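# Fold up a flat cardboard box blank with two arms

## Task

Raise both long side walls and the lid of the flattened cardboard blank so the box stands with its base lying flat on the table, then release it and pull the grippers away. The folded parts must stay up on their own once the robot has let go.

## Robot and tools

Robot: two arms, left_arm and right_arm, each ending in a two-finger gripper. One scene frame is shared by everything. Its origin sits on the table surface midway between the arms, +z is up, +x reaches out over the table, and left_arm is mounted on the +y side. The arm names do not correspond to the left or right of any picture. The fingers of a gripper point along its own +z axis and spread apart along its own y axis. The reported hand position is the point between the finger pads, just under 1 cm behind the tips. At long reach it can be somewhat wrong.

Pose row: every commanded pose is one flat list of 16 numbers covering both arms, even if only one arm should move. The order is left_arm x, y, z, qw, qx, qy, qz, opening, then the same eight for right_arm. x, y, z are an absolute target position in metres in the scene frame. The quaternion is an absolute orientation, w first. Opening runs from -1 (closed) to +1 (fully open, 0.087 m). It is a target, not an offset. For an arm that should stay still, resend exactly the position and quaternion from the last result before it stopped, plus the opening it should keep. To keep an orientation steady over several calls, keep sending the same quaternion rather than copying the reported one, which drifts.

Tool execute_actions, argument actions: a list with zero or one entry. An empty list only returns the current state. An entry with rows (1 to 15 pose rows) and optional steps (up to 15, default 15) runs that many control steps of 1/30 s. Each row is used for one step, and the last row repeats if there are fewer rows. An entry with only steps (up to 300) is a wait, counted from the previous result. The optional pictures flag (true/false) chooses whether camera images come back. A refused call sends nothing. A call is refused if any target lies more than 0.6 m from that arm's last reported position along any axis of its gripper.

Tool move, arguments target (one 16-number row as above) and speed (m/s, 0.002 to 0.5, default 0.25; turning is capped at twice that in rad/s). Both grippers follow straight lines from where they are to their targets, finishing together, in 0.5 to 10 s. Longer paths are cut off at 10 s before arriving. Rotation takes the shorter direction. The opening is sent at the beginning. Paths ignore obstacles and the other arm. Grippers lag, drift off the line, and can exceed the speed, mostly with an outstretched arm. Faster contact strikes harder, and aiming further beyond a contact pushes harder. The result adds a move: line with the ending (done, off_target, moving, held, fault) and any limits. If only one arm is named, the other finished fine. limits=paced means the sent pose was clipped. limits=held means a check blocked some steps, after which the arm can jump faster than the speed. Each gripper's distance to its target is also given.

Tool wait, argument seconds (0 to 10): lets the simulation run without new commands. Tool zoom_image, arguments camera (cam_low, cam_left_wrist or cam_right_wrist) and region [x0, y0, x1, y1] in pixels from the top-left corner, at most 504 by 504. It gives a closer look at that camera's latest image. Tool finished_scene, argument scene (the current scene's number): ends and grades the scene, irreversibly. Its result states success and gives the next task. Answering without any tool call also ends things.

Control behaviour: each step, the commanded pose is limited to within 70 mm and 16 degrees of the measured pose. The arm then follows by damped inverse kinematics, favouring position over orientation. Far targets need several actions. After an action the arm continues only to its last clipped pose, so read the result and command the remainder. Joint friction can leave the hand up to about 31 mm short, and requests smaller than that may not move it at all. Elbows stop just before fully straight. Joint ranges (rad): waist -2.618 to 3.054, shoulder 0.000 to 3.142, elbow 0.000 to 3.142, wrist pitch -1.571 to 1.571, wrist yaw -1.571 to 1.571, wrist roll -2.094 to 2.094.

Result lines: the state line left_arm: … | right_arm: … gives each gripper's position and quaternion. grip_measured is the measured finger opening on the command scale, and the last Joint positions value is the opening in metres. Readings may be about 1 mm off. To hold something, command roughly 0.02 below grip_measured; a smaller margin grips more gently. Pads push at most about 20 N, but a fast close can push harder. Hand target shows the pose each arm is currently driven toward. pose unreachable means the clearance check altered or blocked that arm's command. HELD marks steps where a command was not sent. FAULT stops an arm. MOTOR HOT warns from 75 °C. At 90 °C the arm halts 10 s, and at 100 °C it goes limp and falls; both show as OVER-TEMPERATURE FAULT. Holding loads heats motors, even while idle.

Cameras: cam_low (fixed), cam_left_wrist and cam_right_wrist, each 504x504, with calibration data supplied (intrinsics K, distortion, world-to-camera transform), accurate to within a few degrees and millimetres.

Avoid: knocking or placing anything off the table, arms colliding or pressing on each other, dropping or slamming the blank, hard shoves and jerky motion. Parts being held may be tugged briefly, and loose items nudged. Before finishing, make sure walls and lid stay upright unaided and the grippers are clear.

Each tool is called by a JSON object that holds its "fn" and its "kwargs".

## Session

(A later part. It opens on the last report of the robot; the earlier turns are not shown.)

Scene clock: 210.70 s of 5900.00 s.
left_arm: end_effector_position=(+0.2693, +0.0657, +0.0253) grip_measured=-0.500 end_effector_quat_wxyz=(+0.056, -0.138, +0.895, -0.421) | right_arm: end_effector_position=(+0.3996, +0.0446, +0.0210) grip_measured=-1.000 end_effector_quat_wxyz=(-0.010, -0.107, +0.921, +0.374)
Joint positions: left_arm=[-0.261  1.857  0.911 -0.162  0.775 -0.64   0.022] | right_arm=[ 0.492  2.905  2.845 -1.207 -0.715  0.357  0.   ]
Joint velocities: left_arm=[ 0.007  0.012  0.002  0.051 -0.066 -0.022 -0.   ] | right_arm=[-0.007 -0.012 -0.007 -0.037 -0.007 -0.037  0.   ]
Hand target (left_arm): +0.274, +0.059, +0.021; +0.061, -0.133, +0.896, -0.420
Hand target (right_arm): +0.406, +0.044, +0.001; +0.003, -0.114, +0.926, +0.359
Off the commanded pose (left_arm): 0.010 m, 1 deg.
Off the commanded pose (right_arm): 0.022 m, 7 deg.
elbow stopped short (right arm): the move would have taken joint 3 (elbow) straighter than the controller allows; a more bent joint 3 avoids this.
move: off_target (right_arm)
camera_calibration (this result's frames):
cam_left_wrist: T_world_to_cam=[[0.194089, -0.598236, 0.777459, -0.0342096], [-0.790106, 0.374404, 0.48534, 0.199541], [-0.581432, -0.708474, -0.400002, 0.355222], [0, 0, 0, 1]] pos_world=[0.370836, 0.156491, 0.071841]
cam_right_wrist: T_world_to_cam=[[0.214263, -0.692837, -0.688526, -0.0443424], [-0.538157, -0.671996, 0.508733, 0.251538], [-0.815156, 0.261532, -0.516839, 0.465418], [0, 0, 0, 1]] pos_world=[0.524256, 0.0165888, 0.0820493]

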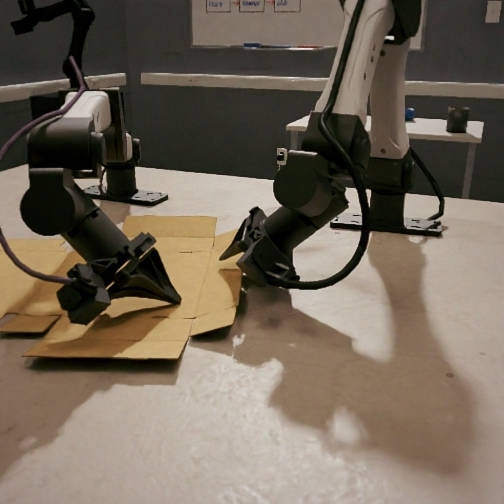

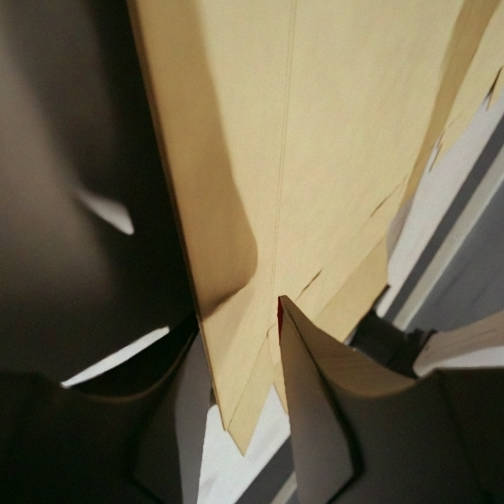

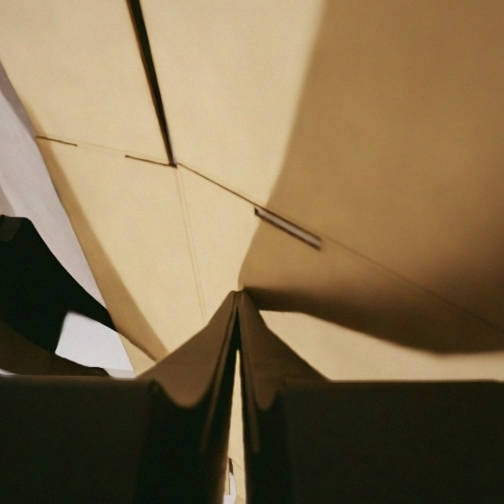

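{"fn": "move", "kwargs": {"target": [0.279,0.05,0.03,0.05,-0.139,0.93,-0.336,-1, 0.40,0.045,0.0,-0.01,-0.107,0.921,0.374,-1], "speed": 0.03}}

{"fn": "move", "kwargs": {"target": [0.284,0.033,0.042,0,-0.148,0.989,0,-1, 0.40,0.045,0.0,-0.01,-0.107,0.921,0.374,-1], "speed": 0.05}}

{"fn": "move", "kwargs": {"target": [0.284,0.033,0.042,0,-0.148,0.989,0,-1, 0.40,-0.06,0.05,-0.01,-0.107,0.921,0.374,-1], "speed": 0.1}}

{"fn": "move", "kwargs": {"target": [0.284,0.033,0.042,0,-0.148,0.989,0,-1, 0.40,-0.06,-0.005,-0.01,-0.107,0.921,0.374,-1], "speed": 0.05}}

{"fn": "move", "kwargs": {"target": [0.289,0.017,0.04,-0.038,-0.143,0.955,0.256,-1, 0.40,-0.06,-0.005,-0.01,-0.107,0.921,0.374,-1], "speed": 0.05}}

Scene clock: 222.23 s of 5900.00 s.
left_arm: end_effector_position=(+0.2762, +0.0504, +0.0372) grip_measured=-0.996 end_effector_quat_wxyz=(+0.045, -0.143, +0.921, -0.359) | right_arm: end_effector_position=(+0.4026, +0.0467, +0.0219) grip_measured=-1.000 end_effector_quat_wxyz=(-0.002, -0.111, +0.919, +0.378)
Joint positions: left_arm=[-0.347  1.852  1.055 -0.357  0.631 -0.673  0.   ] | right_arm=[ 0.492  2.905  2.845 -1.188 -0.719  0.356  0.   ]
Joint velocities: left_arm=[-0.012  0.002  0.022 -0.022  0.007 -0.037  0.001] | right_arm=[ 0.002 -0.012  0.002  0.022 -0.037  0.007  0.   ]
Hand target (left_arm): +0.278, +0.050, +0.031; +0.050, -0.139, +0.930, -0.337
Hand target (right_arm): +0.400, +0.045, +0.000; -0.015, -0.109, +0.922, +0.372
Off the commanded pose (left_arm): 0.008 m, 3 deg.
Off the commanded pose (right_arm): 0.022 m, 1 deg.
After step 90, 5.23 s passed at rest.
move: off_target (left_arm, right_arm)
camera_calibration (this result's frames):
cam_left_wrist: T_world_to_cam=[[0.226109, -0.69325, 0.684309, -0.0544908], [-0.766054, 0.30738, 0.564516, 0.19871], [-0.601694, -0.65186, -0.461566, 0.358158], [0, 0, 0, 1]] pos_world=[0.380045, 0.134614, 0.0904272]
cam_right_wrist: T_world_to_cam=[[0.226028, -0.68425, -0.693335, -0.0479732], [-0.544976, -0.678769, 0.492212, 0.257533], [-0.807411, 0.266597, -0.526321, 0.46467], [0, 0, 0, 1]] pos_world=[0.526372, 0.0181005, 0.0845429]

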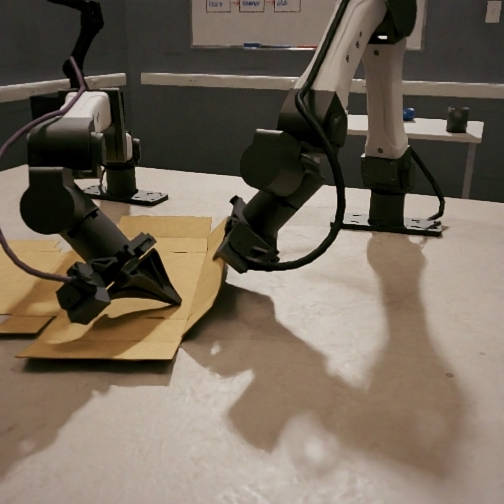

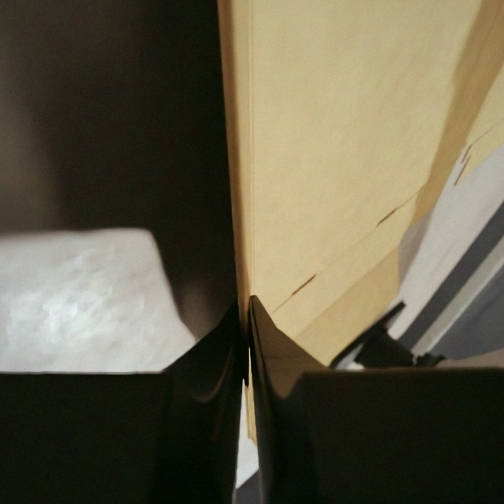

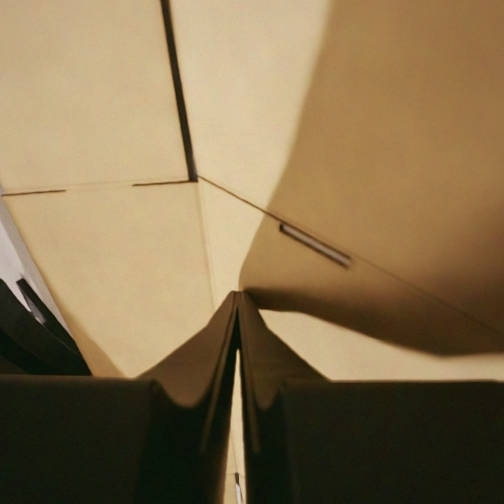

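Scene clock: 229.87 s of 5900.00 s.
left_arm: end_effector_position=(+0.2829, +0.0301, +0.0482) grip_measured=-0.995 end_effector_quat_wxyz=(-0.007, -0.158, +0.987, -0.028) | right_arm: end_effector_position=(+0.4025, +0.0475, +0.0208) grip_measured=-1.000 end_effector_quat_wxyz=(-0.004, -0.111, +0.917, +0.384)
Joint positions: left_arm=[-0.616  2.164  1.781 -1.164  0.052 -0.814  0.   ] | right_arm=[ 0.49   2.905  2.834 -1.176 -0.732  0.356  0.   ]
Joint velocities: left_arm=[-0.007 -0.002  0.012  0.007 -0.066  0.081  0.   ] | right_arm=[-0.007 -0.022  0.002 -0.022  0.007  0.022  0.   ]
Hand target (left_arm): +0.283, +0.032, +0.043; -0.002, -0.149, +0.989, -0.003
Hand target (right_arm): +0.400, +0.045, +0.000; -0.015, -0.109, +0.922, +0.372
Off the commanded pose (left_arm): 0.007 m, 3 deg.
Off the commanded pose (right_arm): 0.021 m, 1 deg.
move: off_target (left_arm, right_arm)
camera_calibration (this result's frames):
cam_left_wrist: T_world_to_cam=[[0.309927, -0.948439, 0.0664015, -0.0638334], [-0.619989, -0.148661, 0.770398, 0.166412], [-0.720804, -0.279935, -0.634096, 0.38481], [0, 0, 0, 1]] pos_world=[0.40033, 0.0719187, 0.120041]
cam_right_wrist: T_world_to_cam=[[0.224359, -0.675784, -0.702125, -0.0477672], [-0.540795, -0.68571, 0.487178, 0.257363], [-0.810681, 0.270403, -0.519306, 0.464783], [0, 0, 0, 1]] pos_world=[0.526689, 0.0185177, 0.0824443]

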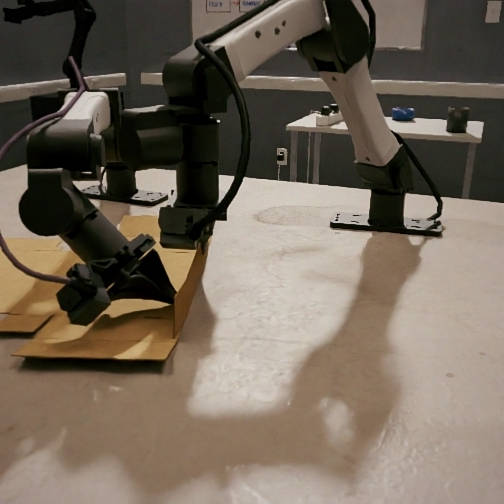

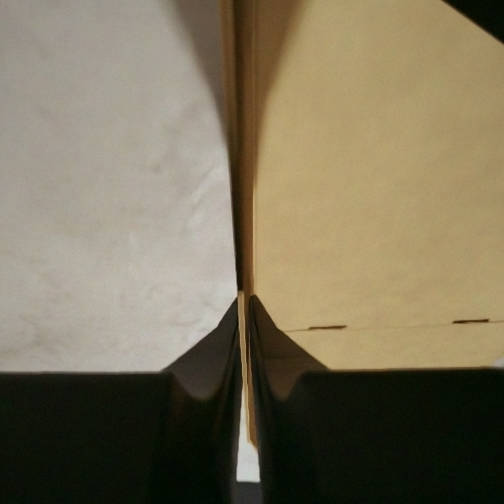

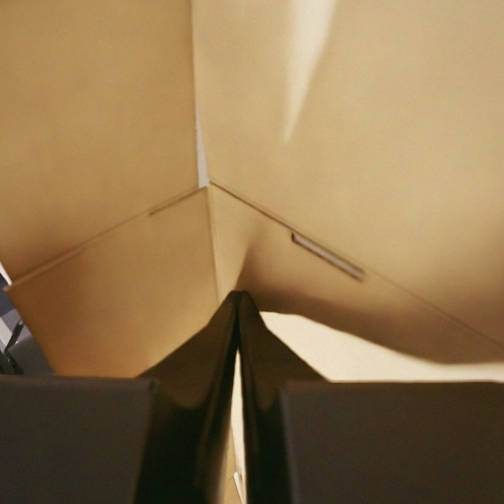

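Scene clock: 231.53 s of 5900.00 s.
left_arm: end_effector_position=(+0.2821, +0.0290, +0.0483) grip_measured=-0.994 end_effector_quat_wxyz=(-0.008, -0.157, +0.987, -0.029) | right_arm: end_effector_position=(+0.3955, -0.0592, +0.0401) grip_measured=-1.000 end_effector_quat_wxyz=(-0.024, -0.100, +0.924, +0.368)
Joint positions: left_arm=[-0.618  2.164  1.781 -1.165  0.056 -0.815  0.   ] | right_arm=[ 0.312  2.608  2.346 -1.194 -0.749  0.125  0.   ]
Joint velocities: left_arm=[ 0.002  0.022 -0.002 -0.022  0.007  0.037 -0.   ] | right_arm=[-0.017 -0.012  0.002  0.051 -0.022 -0.007  0.   ]
Hand target (left_arm): +0.284, +0.033, +0.042; +0.000, -0.148, +0.989, -0.001
Hand target (right_arm): +0.398, -0.060, +0.049; -0.010, -0.107, +0.921, +0.374
Off the commanded pose (left_arm): 0.008 m, 4 deg.
Off the commanded pose (right_arm): 0.011 m, 2 deg.
move: off_target (left_arm, right_arm)
camera_calibration (this result's frames):
cam_left_wrist: T_world_to_cam=[[0.308538, -0.948744, 0.0684714, -0.0643571], [-0.618687, -0.145482, 0.77205, 0.165104], [-0.722517, -0.280569, -0.631862, 0.384413], [0, 0, 0, 1]] pos_world=[0.399749, 0.0708158, 0.119834]
cam_right_wrist: T_world_to_cam=[[0.191093, -0.703685, -0.684333, -0.0938517], [-0.525168, -0.662298, 0.534379, 0.164324], [-0.829266, 0.257274, -0.496113, 0.503657], [0, 0, 0, 1]] pos_world=[0.521898, -0.0867882, 0.0978334]

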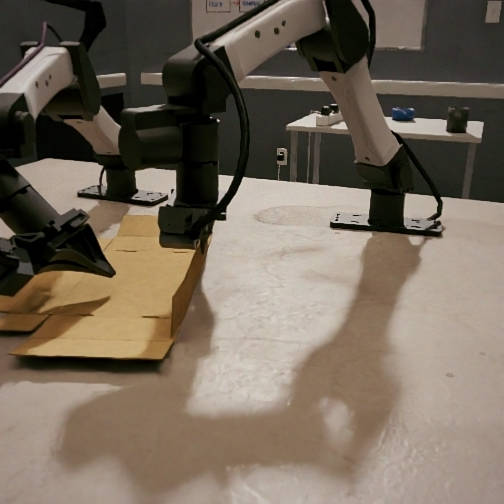

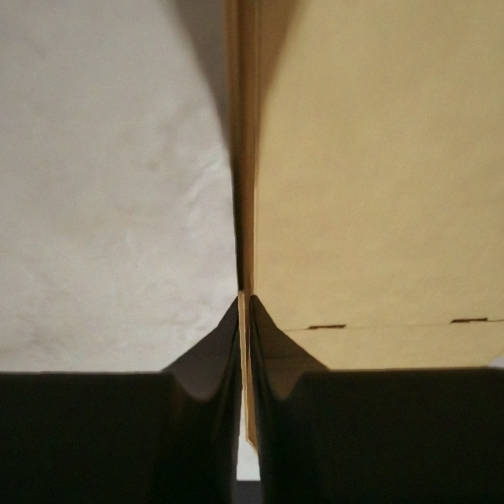

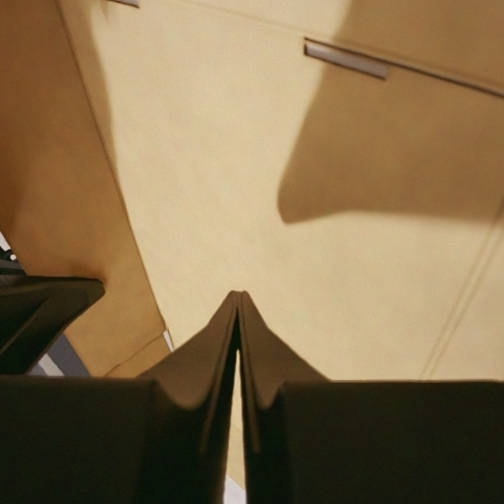

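Scene clock: 232.70 s of 5900.00 s.
left_arm: end_effector_position=(+0.2819, +0.0287, +0.0484) grip_measured=-0.994 end_effector_quat_wxyz=(-0.008, -0.157, +0.987, -0.030) | right_arm: end_effector_position=(+0.3969, -0.0587, +0.0186) grip_measured=-1.000 end_effector_quat_wxyz=(-0.019, -0.099, +0.917, +0.387)
Joint positions: left_arm=[-0.618  2.164  1.781 -1.165  0.057 -0.815  0.   ] | right_arm=[ 0.303  2.608  2.243 -1.077 -0.787  0.124  0.   ]
Joint velocities: left_arm=[-0.017  0.002 -0.007  0.022 -0.051  0.007  0.001] | right_arm=[-0.012  0.002 -0.007 -0.022 -0.022 -0.095  0.   ]
Hand target (left_arm): +0.284, +0.033, +0.042; +0.001, -0.148, +0.989, -0.001
Hand target (right_arm): +0.400, -0.061, -0.004; -0.012, -0.108, +0.921, +0.374
Off the commanded pose (left_arm): 0.008 m, 4 deg.
Off the commanded pose (right_arm): 0.024 m, 2 deg.
move: off_target (left_arm, right_arm)
camera_calibration (this result's frames):
cam_left_wrist: T_world_to_cam=[[0.30856, -0.948642, 0.0697792, -0.0646604], [-0.617989, -0.144161, 0.772856, 0.16463], [-0.723105, -0.281595, -0.630733, 0.384405], [0, 0, 0, 1]] pos_world=[0.399657, 0.0706404, 0.119734]
cam_right_wrist: T_world_to_cam=[[0.189889, -0.676727, -0.711325, -0.105988], [-0.529477, -0.680706, 0.506253, 0.177961], [-0.826799, 0.280498, -0.48757, 0.494199], [0, 0, 0, 1]] pos_world=[0.522955, -0.0892075, 0.0754708]

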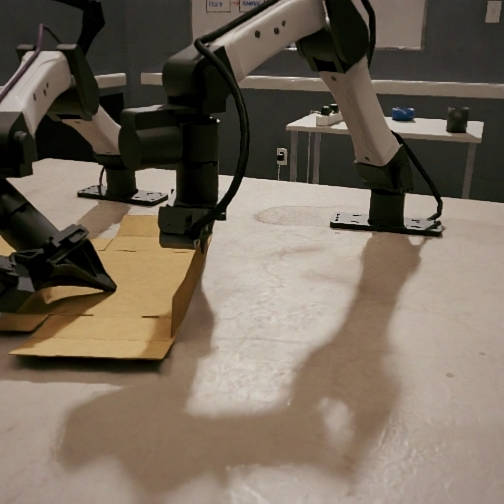

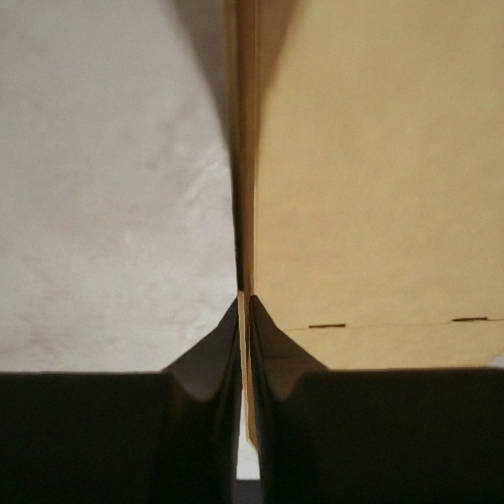

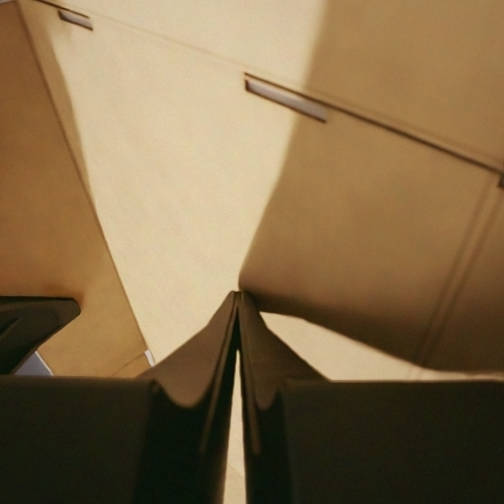

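Scene clock: 238.73 s of 5900.00 s.
left_arm: end_effector_position=(+0.2858, +0.0176, +0.0480) grip_measured=-0.994 end_effector_quat_wxyz=(+0.022, -0.150, +0.976, +0.156) | right_arm: end_effector_position=(+0.3974, -0.0585, +0.0192) grip_measured=-1.000 end_effector_quat_wxyz=(-0.018, -0.099, +0.916, +0.389)
Joint positions: left_arm=[-0.761  2.469  2.28  -1.579 -0.249 -0.971  0.   ] | right_arm=[ 0.302  2.608  2.243 -1.075 -0.792  0.123  0.   ]
Joint velocities: left_arm=[-0.022 -0.022  0.007 -0.007 -0.066  0.037 -0.   ] | right_arm=[-0.012 -0.002  0.007 -0.066 -0.022 -0.007  0.   ]
Hand target (left_arm): +0.288, +0.017, +0.040; +0.032, -0.141, +0.974, +0.174
Hand target (right_arm): +0.399, -0.060, -0.004; -0.012, -0.108, +0.921, +0.374
Off the commanded pose (left_arm): 0.009 m, 14 deg.
Off the commanded pose (right_arm): 0.024 m, 2 deg.
joint sent to its limit (left arm) — the command would take joint 4 (wrist pitch) past its lower limit, so that joint was sent only as far as its limit.
move: off_target (left_arm, right_arm)
camera_calibration (this result's frames):
cam_left_wrist: T_world_to_cam=[[0.296714, -0.911462, -0.284954, -0.0566126], [-0.622594, -0.410889, 0.665993, 0.176899], [-0.724112, -0.0201985, -0.689387, 0.382368], [0, 0, 0, 1]] pos_world=[0.403811, 0.0288091, 0.129654]
cam_right_wrist: T_world_to_cam=[[0.191098, -0.672492, -0.715008, -0.105662], [-0.530237, -0.683731, 0.50136, 0.178312], [-0.826033, 0.283315, -0.487239, 0.494737], [0, 0, 0, 1]] pos_world=[0.523408, -0.0893055, 0.0761077]

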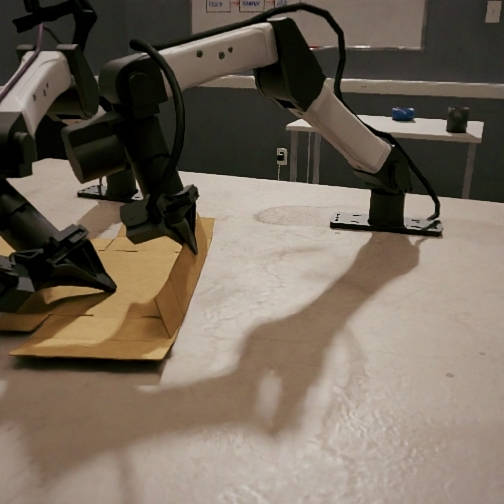

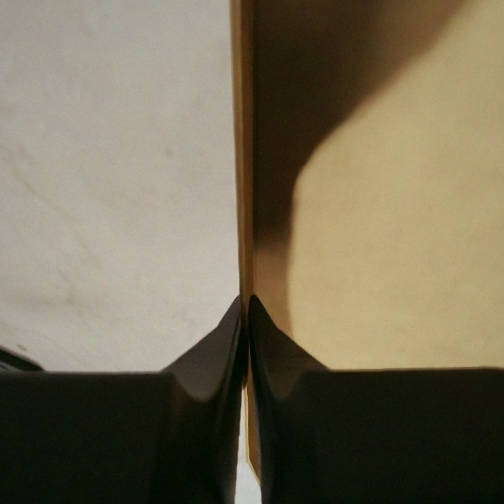

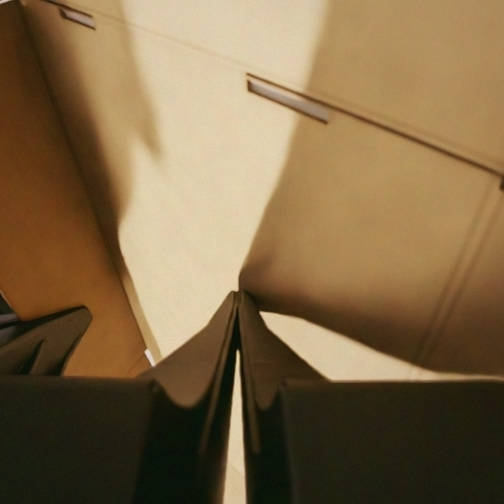

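{"fn": "move", "kwargs": {"target": [0.303,-0.03,0.05,0.022,-0.15,0.976,0.156,0, 0.40,-0.06,-0.005,-0.01,-0.107,0.921,0.374,-1], "speed": 0.05}}

Scene clock: 250.17 s of 5900.00 s.
left_arm: end_effector_position=(+0.3028, -0.0125, +0.0456) grip_measured=+0.001 end_effector_quat_wxyz=(+0.055, -0.145, +0.980, +0.128) | right_arm: end_effector_position=(+0.4093, -0.0635, +0.0183) grip_measured=-1.000 end_effector_quat_wxyz=(+0.003, -0.099, +0.915, +0.391)
Joint positions: left_arm=[-0.795  2.553  2.447 -1.581 -0.256 -0.984  0.044] | right_arm=[ 0.286  2.608  2.243 -1.034 -0.789  0.123  0.   ]
Joint velocities: left_arm=[-0.002  0.007 -0.012 -0.022 -0.037 -0.11  -0.001] | right_arm=[ 0.002 -0.007 -0.002  0.066 -0.037 -0.007  0.   ]
Hand target (left_arm): +0.301, -0.029, +0.050; +0.062, -0.147, +0.981, +0.108
Hand target (right_arm): +0.400, -0.060, -0.004; -0.011, -0.108, +0.921, +0.374
Off the commanded pose (left_arm): 0.018 m, 5 deg.
Off the commanded pose (right_arm): 0.025 m, 3 deg.
joint sent to its limit (left arm) — the command would take joint 4 (wrist pitch) past its lower limit, so that joint was sent only as far as its limit.
After step 90, 7.10 s passed at rest.
move: off_target (left_arm, right_arm)
camera_calibration (this result's frames):
cam_left_wrist: T_world_to_cam=[[0.29452, -0.929358, -0.2226, -0.0921817], [-0.678151, -0.367369, 0.636515, 0.195432], [-0.673327, -0.0365096, -0.738443, 0.379079], [0, 0, 0, 1]] pos_world=[0.414926, -0.0000342342, 0.135013]
cam_right_wrist: T_world_to_cam=[[0.208679, -0.670192, -0.712247, -0.119016], [-0.560681, -0.678697, 0.47435, 0.194941], [-0.801305, 0.300356, -0.517393, 0.497026], [0, 0, 0, 1]] pos_world=[0.532405, -0.096743, 0.0799185]

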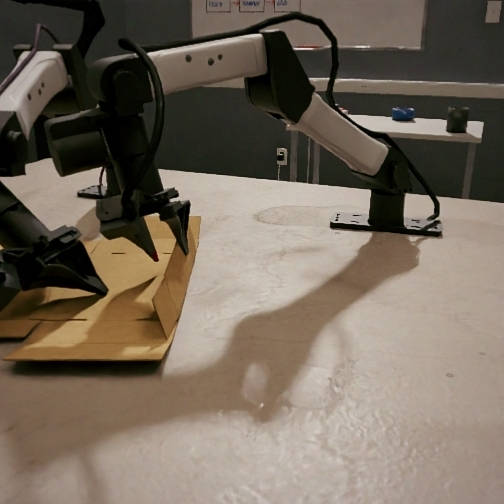

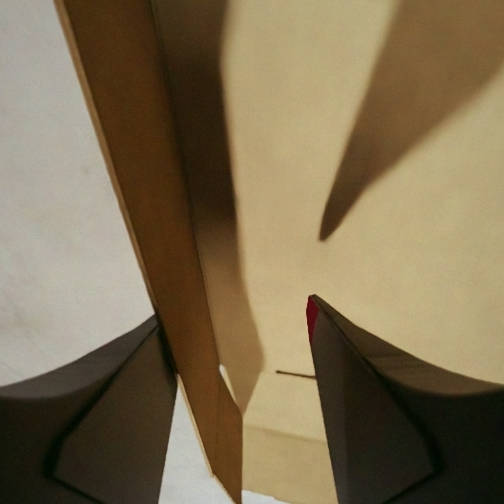

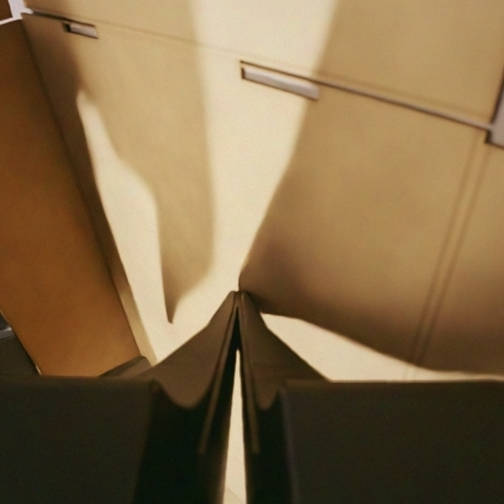

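{"fn": "move", "kwargs": {"target": [0.303,-0.015,0.068,0.026,-0.146,0.974,-0.172,0, 0.40,-0.06,-0.015,-0.01,-0.107,0.921,0.374,-1], "speed": 0.05}}

{"fn": "move", "kwargs": {"target": [0.313,-0.05,0.06,0.026,-0.146,0.974,-0.172,0, 0.40,-0.06,-0.015,-0.01,-0.107,0.921,0.374,-1], "speed": 0.03}}

Scene clock: 267.77 s of 5900.00 s.
left_arm: end_effector_position=(+0.2891, -0.0031, +0.0570) grip_measured=+0.001 end_effector_quat_wxyz=(-0.003, -0.153, +0.980, -0.128) | right_arm: end_effector_position=(+0.4110, -0.0657, +0.0179) grip_measured=-1.000 end_effector_quat_wxyz=(+0.005, -0.097, +0.914, +0.395)
Joint positions: left_arm=[-0.615  2.123  1.722 -1.018  0.208 -0.821  0.044] | right_arm=[ 0.279  2.606  2.235 -1.024 -0.797  0.123  0.   ]
Joint velocities: left_arm=[ 0.012 -0.002 -0.017 -0.007 -0.022  0.066 -0.   ] | right_arm=[-0.002 -0.012 -0.002 -0.037 -0.051 -0.051  0.   ]
Hand target (left_arm): +0.303, -0.014, +0.070; +0.027, -0.143, +0.975, -0.170
Hand target (right_arm): +0.399, -0.061, -0.014; -0.012, -0.108, +0.921, +0.374
Off the commanded pose (left_arm): 0.021 m, 6 deg.
Off the commanded pose (right_arm): 0.035 m, 3 deg.
After step 90, 8.23 s passed at rest.
move: off_target (left_arm, right_arm)
camera_calibration (this result's frames):
cam_left_wrist: T_world_to_cam=[[0.297086, -0.917762, 0.263541, -0.105334], [-0.650193, 0.00768961, 0.75973, 0.168301], [-0.699278, -0.397057, -0.594437, 0.376741], [0, 0, 0, 1]] pos_world=[0.404168, 0.0516217, 0.123846]
cam_right_wrist: T_world_to_cam=[[0.205658, -0.66532, -0.717673, -0.119471], [-0.565252, -0.679406, 0.467864, 0.196516], [-0.798871, 0.309446, -0.515799, 0.498441], [0, 0, 0, 1]] pos_world=[0.533841, -0.100213, 0.0794114]

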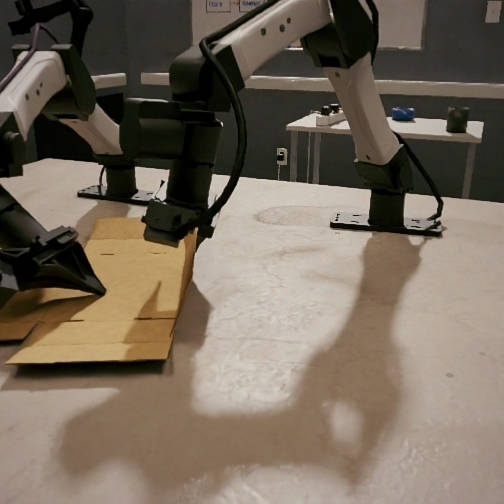

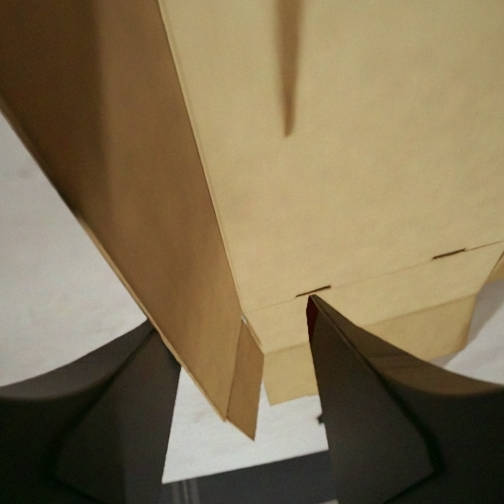

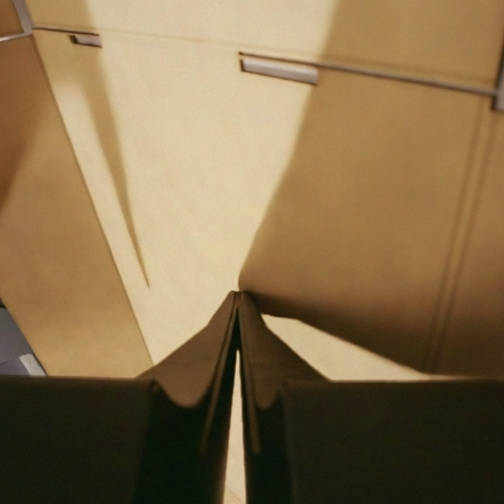

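Scene clock: 269.80 s of 5900.00 s.
left_arm: end_effector_position=(+0.2934, -0.0217, +0.0593) grip_measured=+0.001 end_effector_quat_wxyz=(-0.001, -0.154, +0.980, -0.129) | right_arm: end_effector_position=(+0.4141, -0.0663, +0.0187) grip_measured=-1.000 end_effector_quat_wxyz=(+0.012, -0.098, +0.913, +0.396)
Joint positions: left_arm=[-0.649  2.167  1.801 -1.04   0.2   -0.858  0.044] | right_arm=[ 0.276  2.605  2.235 -1.013 -0.798  0.123  0.   ]
Joint velocities: left_arm=[ 0.002  0.002 -0.007 -0.037 -0.081 -0.095  0.   ] | right_arm=[-0.007  0.022 -0.002 -0.11  -0.022 -0.037  0.   ]
Hand target (left_arm): +0.310, -0.049, +0.063; +0.025, -0.145, +0.974, -0.172
Hand target (right_arm): +0.399, -0.061, -0.014; -0.012, -0.108, +0.921, +0.374
Off the commanded pose (left_arm): 0.034 m, 6 deg.
Off the commanded pose (right_arm): 0.037 m, 4 deg.
move: off_target (left_arm, right_arm)
camera_calibration (this result's frames):
cam_left_wrist: T_world_to_cam=[[0.298919, -0.916616, 0.265447, -0.124923], [-0.654073, 0.0057514, 0.75641, 0.170896], [-0.694864, -0.399727, -0.597815, 0.372589], [0, 0, 0, 1]] pos_world=[0.408019, 0.0334442, 0.126632]
cam_right_wrist: T_world_to_cam=[[0.212848, -0.662952, -0.717768, -0.122813], [-0.573116, -0.679668, 0.457809, 0.200929], [-0.791349, 0.313921, -0.524614, 0.498861], [0, 0, 0, 1]] pos_world=[0.536069, -0.101457, 0.0815716]

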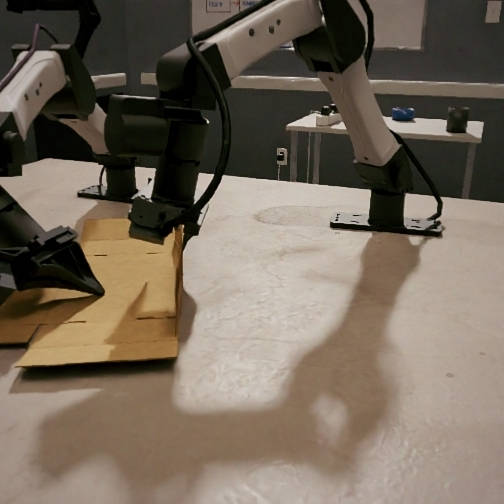

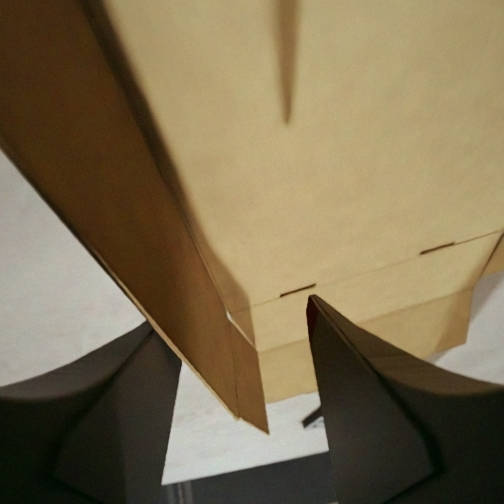

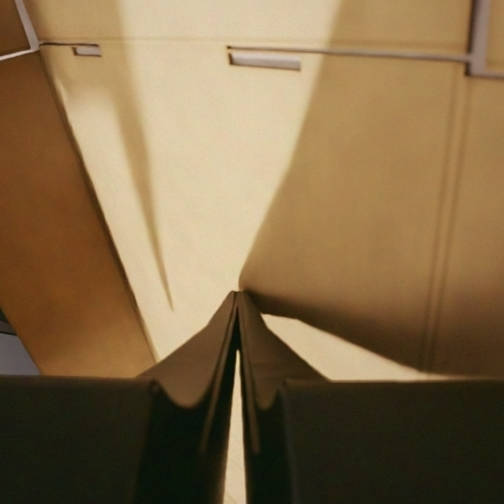

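{"fn": "move", "kwargs": {"target": [0.28,0.02,0.12,0.026,-0.146,0.974,-0.172,0, 0.40,-0.08,0.08,-0.01,-0.107,0.921,0.374,-1], "speed": 0.1}}

{"fn": "move", "kwargs": {"target": [0.25,0.3,0.12,0,0,0.906,-0.423,-0.5, 0.28,-0.08,0.36,0.429,0,0.903,0,1]}}

Scene clock: 278.43 s of 5900.00 s.
left_arm: end_effector_position=(+0.2815, +0.0171, +0.1172) grip_measured=+0.000 end_effector_quat_wxyz=(+0.025, -0.148, +0.975, -0.167) | right_arm: end_effector_position=(+0.3962, -0.0787, +0.0696) grip_measured=-1.000 end_effector_quat_wxyz=(-0.022, -0.099, +0.922, +0.375)
Joint positions: left_arm=[-0.566  1.951  1.695 -1.08   0.247 -0.777  0.044] | right_arm=[ 0.271  2.589  2.423 -1.32  -0.766  0.074  0.   ]
Joint velocities: left_arm=[-0.002 -0.012 -0.002  0.022 -0.066 -0.007 -0.001] | right_arm=[ 0.012 -0.017 -0.002  0.037 -0.037 -0.022  0.   ]
Hand target (left_arm): +0.280, +0.021, +0.119; +0.027, -0.146, +0.974, -0.171
Hand target (right_arm): +0.399, -0.080, +0.080; -0.009, -0.106, +0.921, +0.374
Off the commanded pose (left_arm): 0.004 m, 1 deg.
Off the commanded pose (right_arm): 0.011 m, 2 deg.
After step 90, 4.27 s passed at rest.
move: off_target (right_arm)
camera_calibration (this result's frames):
cam_left_wrist: T_world_to_cam=[[0.275675, -0.897021, 0.34548, -0.104293], [-0.700291, 0.0587867, 0.711433, 0.13646], [-0.65848, -0.438061, -0.61197, 0.40652], [0, 0, 0, 1]] pos_world=[0.391998, 0.0765056, 0.187727]
cam_right_wrist: T_world_to_cam=[[0.189381, -0.694575, -0.694046, -0.085509], [-0.526911, -0.668333, 0.525067, 0.136802], [-0.828553, 0.266263, -0.492549, 0.524027], [0, 0, 0, 1]] pos_world=[0.52246, -0.107492, 0.126932]

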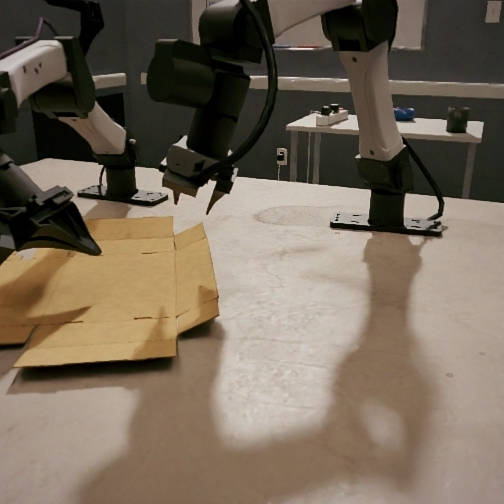

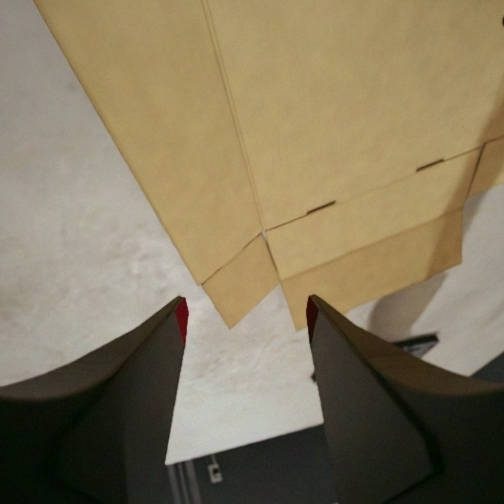

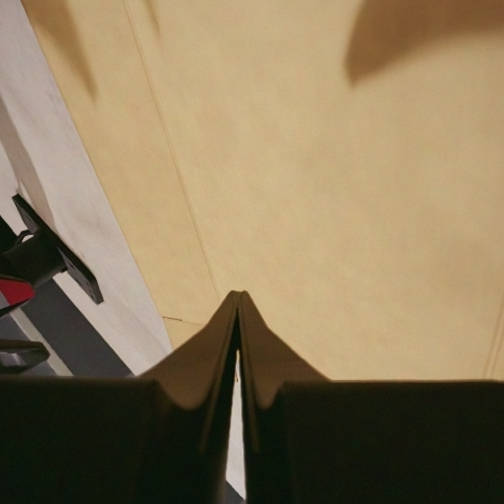

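Scene clock: 281.73 s of 5900.00 s.
left_arm: end_effector_position=(+0.2518, +0.2984, +0.1132) grip_measured=-0.500 end_effector_quat_wxyz=(+0.031, -0.019, +0.918, -0.395) | right_arm: end_effector_position=(+0.2778, -0.0836, +0.3544) grip_measured=+0.998 end_effector_quat_wxyz=(+0.425, -0.005, +0.905, +0.000)
Joint positions: left_arm=[ 0.374  2.082  1.682 -1.559  0.737  0.604  0.022] | right_arm=[ 0.882  1.853  2.464 -1.513  0.621  0.632  0.087]
Joint velocities: left_arm=[-0.002 -0.012  0.007  0.022 -0.081 -0.007 -0.001] | right_arm=[-0.007  0.007 -0.002  0.022 -0.037 -0.066 -0.   ]
Hand target (left_arm): +0.254, +0.300, +0.118; +0.035, -0.016, +0.917, -0.397
Hand target (right_arm): +0.278, -0.081, +0.356; +0.428, -0.002, +0.904, +0.002
Off the commanded pose (left_arm): 0.007 m, 5 deg.
Off the commanded pose (right_arm): 0.007 m, 1 deg.
joint sent to its limit (left arm) — the command would take joint 4 (wrist pitch) past its lower limit, so that joint was sent only as far as its limit.
move: off_target (left_arm)
camera_calibration (this result's frames):
cam_left_wrist: T_world_to_cam=[[0.00648657, -0.676982, 0.735971, 0.115548], [-0.704979, 0.518876, 0.4835, -0.00834945], [-0.709199, -0.52198, -0.473892, 0.529942], [0, 0, 0, 1]] pos_world=[0.369199, 0.359176, 0.170132]
cam_right_wrist: T_world_to_cam=[[0.0247812, -0.999436, 0.0226728, -0.10262], [-0.999659, -0.024588, 0.00876069, 0.289774], [-0.00819827, -0.0228822, -0.999705, 0.495149], [0, 0, 0, 1]] pos_world=[0.296278, -0.0841068, 0.494791]

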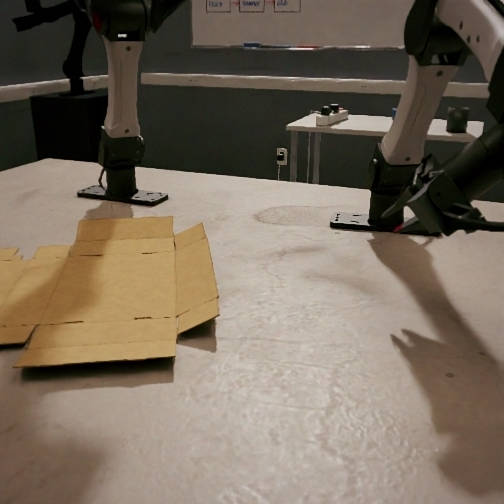

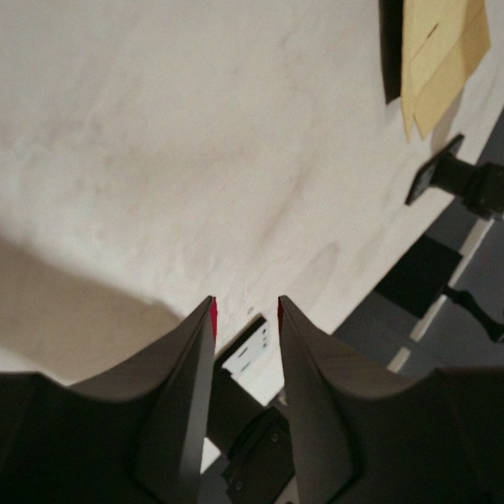

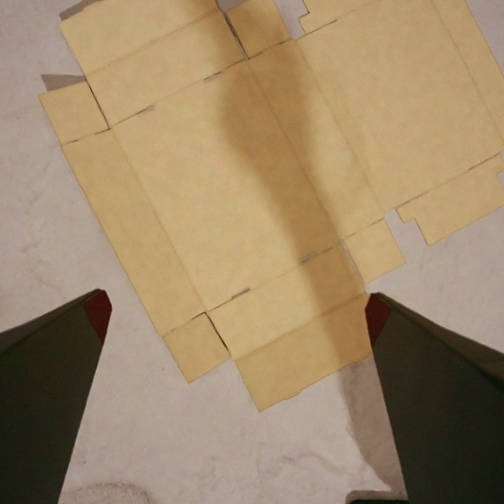

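{"fn": "move", "kwargs": {"target": [0.289,0.075,0.09,0.096,-0.231,0.894,-0.371,0, 0.28,-0.2,0.2,0,0,0.94,0.34,1]}}

{"fn": "move", "kwargs": {"target": [0.315,0.028,0.036,0.096,-0.231,0.894,-0.371,0, 0.28,-0.2,0.2,0,0,0.94,0.34,1], "speed": 0.05}}

{"fn": "move", "kwargs": {"target": [0.315,0.028,0.036,0.096,-0.231,0.894,-0.371,-1, 0.28,-0.2,0.2,0,0,0.94,0.34,1], "speed": 0.05}}

Scene clock: 295.53 s of 5900.00 s.
left_arm: end_effector_position=(+0.2871, +0.0771, +0.0868) grip_measured=+0.000 end_effector_quat_wxyz=(+0.081, -0.231, +0.896, -0.371) | right_arm: end_effector_position=(+0.2805, -0.1956, +0.2040) grip_measured=+0.998 end_effector_quat_wxyz=(+0.013, -0.000, +0.942, +0.335)
Joint positions: left_arm=[-0.264  1.682  1.03  -0.403  0.613 -0.816  0.044] | right_arm=[ 0.047  1.862  1.816 -1.47  -0.682  0.047  0.087]
Joint velocities: left_arm=[ 0.022 -0.002 -0.002 -0.007 -0.051 -0.022 -0.   ] | right_arm=[-0.007  0.002  0.002 -0.022 -0.051  0.007 -0.   ]
Hand target (left_arm): +0.286, +0.074, +0.091; +0.092, -0.228, +0.894, -0.375
Hand target (right_arm): +0.278, -0.197, +0.202; +0.003, +0.002, +0.941, +0.339
Off the commanded pose (left_arm): 0.004 m, 2 deg.
Off the commanded pose (right_arm): 0.006 m, 2 deg.
After step 90, 7.93 s passed at rest.
move: done
camera_calibration (this result's frames):
cam_left_wrist: T_world_to_cam=[[0.346929, -0.610436, 0.712045, -0.115891], [-0.818034, 0.174408, 0.54809, 0.197518], [-0.458761, -0.772625, -0.43885, 0.371294], [0, 0, 0, 1]] pos_world=[0.372117, 0.181678, 0.137204]
cam_right_wrist: T_world_to_cam=[[0.0343734, -0.775445, -0.630478, -0.0368237], [-0.649801, -0.496646, 0.575414, -0.0150171], [-0.759327, 0.389906, -0.520956, 0.536097], [0, 0, 0, 1]] pos_world=[0.398581, -0.245041, 0.264708]

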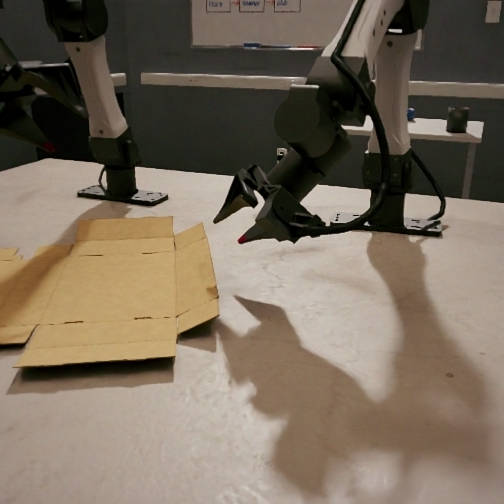

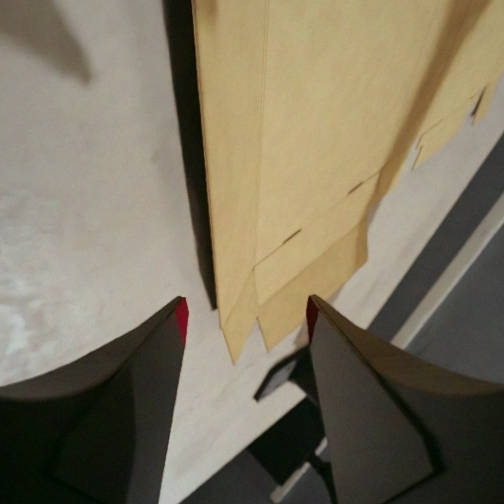

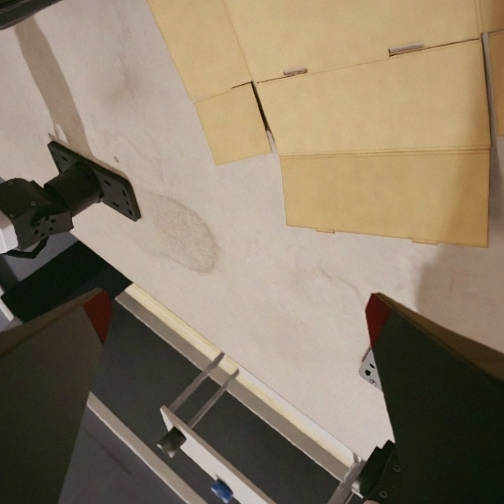

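Scene clock: 297.53 s of 5900.00 s.
left_arm: end_effector_position=(+0.3120, +0.0320, +0.0382) grip_measured=+0.000 end_effector_quat_wxyz=(+0.091, -0.232, +0.896, -0.369) | right_arm: end_effector_position=(+0.2781, -0.1975, +0.2043) grip_measured=+0.998 end_effector_quat_wxyz=(+0.010, -0.005, +0.942, +0.337)
Joint positions: left_arm=[-0.387  1.868  1.03  -0.133  0.533 -0.943  0.044] | right_arm=[ 0.041  1.862  1.816 -1.484 -0.686  0.027  0.087]
Joint velocities: left_arm=[ 0.002 -0.022 -0.002  0.037 -0.022  0.037 -0.002] | right_arm=[ 0.022  0.012 -0.002  0.007 -0.037 -0.037  0.   ]
Hand target (left_arm): +0.315, +0.027, +0.037; +0.095, -0.231, +0.894, -0.372
Hand target (right_arm): +0.280, -0.200, +0.200; +0.000, +0.000, +0.940, +0.340
Off the commanded pose (left_arm): 0.006 m, 1 deg.
Off the commanded pose (right_arm): 0.005 m, 1 deg.
move: done
camera_calibration (this result's frames):
cam_left_wrist: T_world_to_cam=[[0.341745, -0.612969, 0.712376, -0.115719], [-0.82842, 0.161449, 0.536334, 0.256445], [-0.443769, -0.773436, -0.452621, 0.322448], [0, 0, 0, 1]] pos_world=[0.395082, 0.137058, 0.0908422]
cam_right_wrist: T_world_to_cam=[[0.0409732, -0.773387, -0.632609, -0.0390082], [-0.643537, -0.504753, 0.575399, -0.0210684], [-0.764317, 0.383531, -0.518385, 0.534764], [0, 0, 0, 1]] pos_world=[0.396769, -0.245902, 0.264659]

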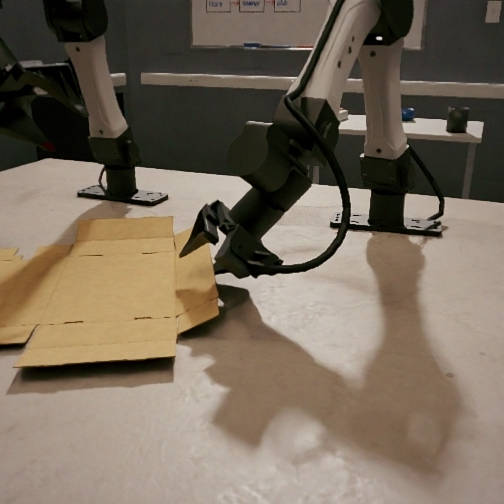

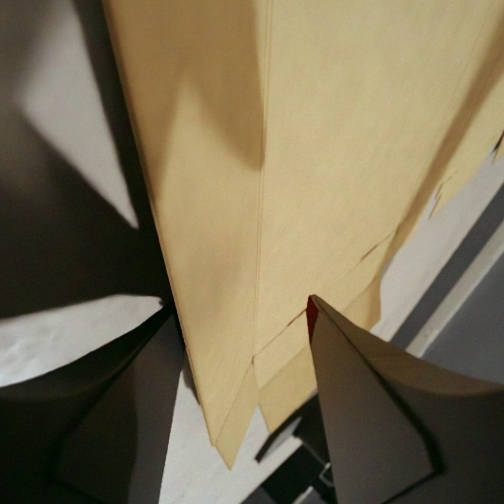

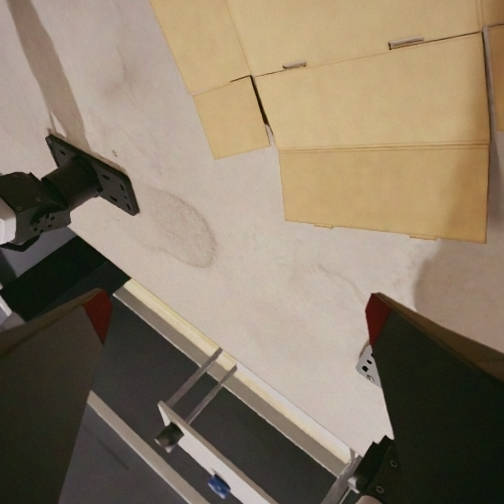

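Scene clock: 298.23 s of 5900.00 s.
left_arm: end_effector_position=(+0.3135, +0.0303, +0.0405) grip_measured=-0.997 end_effector_quat_wxyz=(+0.093, -0.229, +0.893, -0.375) | right_arm: end_effector_position=(+0.2779, -0.1975, +0.2044) grip_measured=+0.998 end_effector_quat_wxyz=(+0.010, -0.005, +0.942, +0.337)
Joint positions: left_arm=[-0.387  1.868  1.03  -0.12   0.542 -0.944  0.   ] | right_arm=[ 0.041  1.862  1.816 -1.485 -0.686  0.027  0.087]
Joint velocities: left_arm=[ 0.002  0.012 -0.002  0.007  0.051 -0.007 -0.   ] | right_arm=[-0.007 -0.007  0.007 -0.007  0.007 -0.037  0.   ]
Hand target (left_arm): +0.315, +0.028, +0.036; +0.096, -0.231, +0.894, -0.371
Hand target (right_arm): +0.280, -0.200, +0.200; +0.000, +0.000, +0.940, +0.340
Off the commanded pose (left_arm): 0.005 m, 1 deg.
Off the commanded pose (right_arm): 0.005 m, 1 deg.
move: done
camera_calibration (this result's frames):
cam_left_wrist: T_world_to_cam=[[0.331424, -0.606213, 0.722955, -0.116353], [-0.833203, 0.171439, 0.525721, 0.258358], [-0.442641, -0.776604, -0.448279, 0.322368], [0, 0, 0, 1]] pos_world=[0.39652, 0.135525, 0.0928052]
cam_right_wrist: T_world_to_cam=[[0.0412588, -0.77314, -0.632892, -0.0389259], [-0.643066, -0.505345, 0.575407, -0.0214387], [-0.764698, 0.383251, -0.51803, 0.534634], [0, 0, 0, 1]] pos_world=[0.396653, -0.245828, 0.264656]

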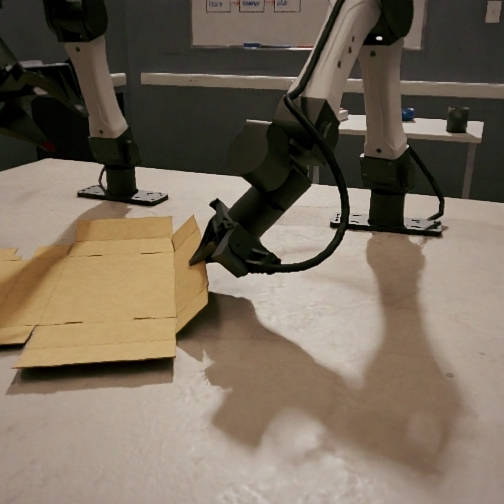

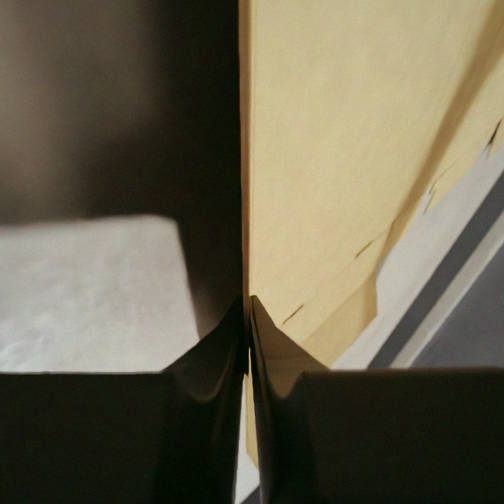

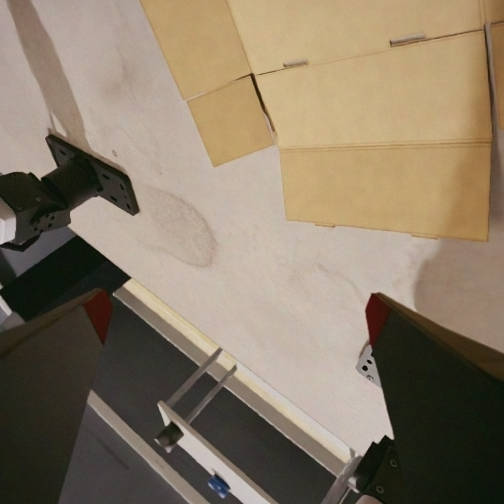

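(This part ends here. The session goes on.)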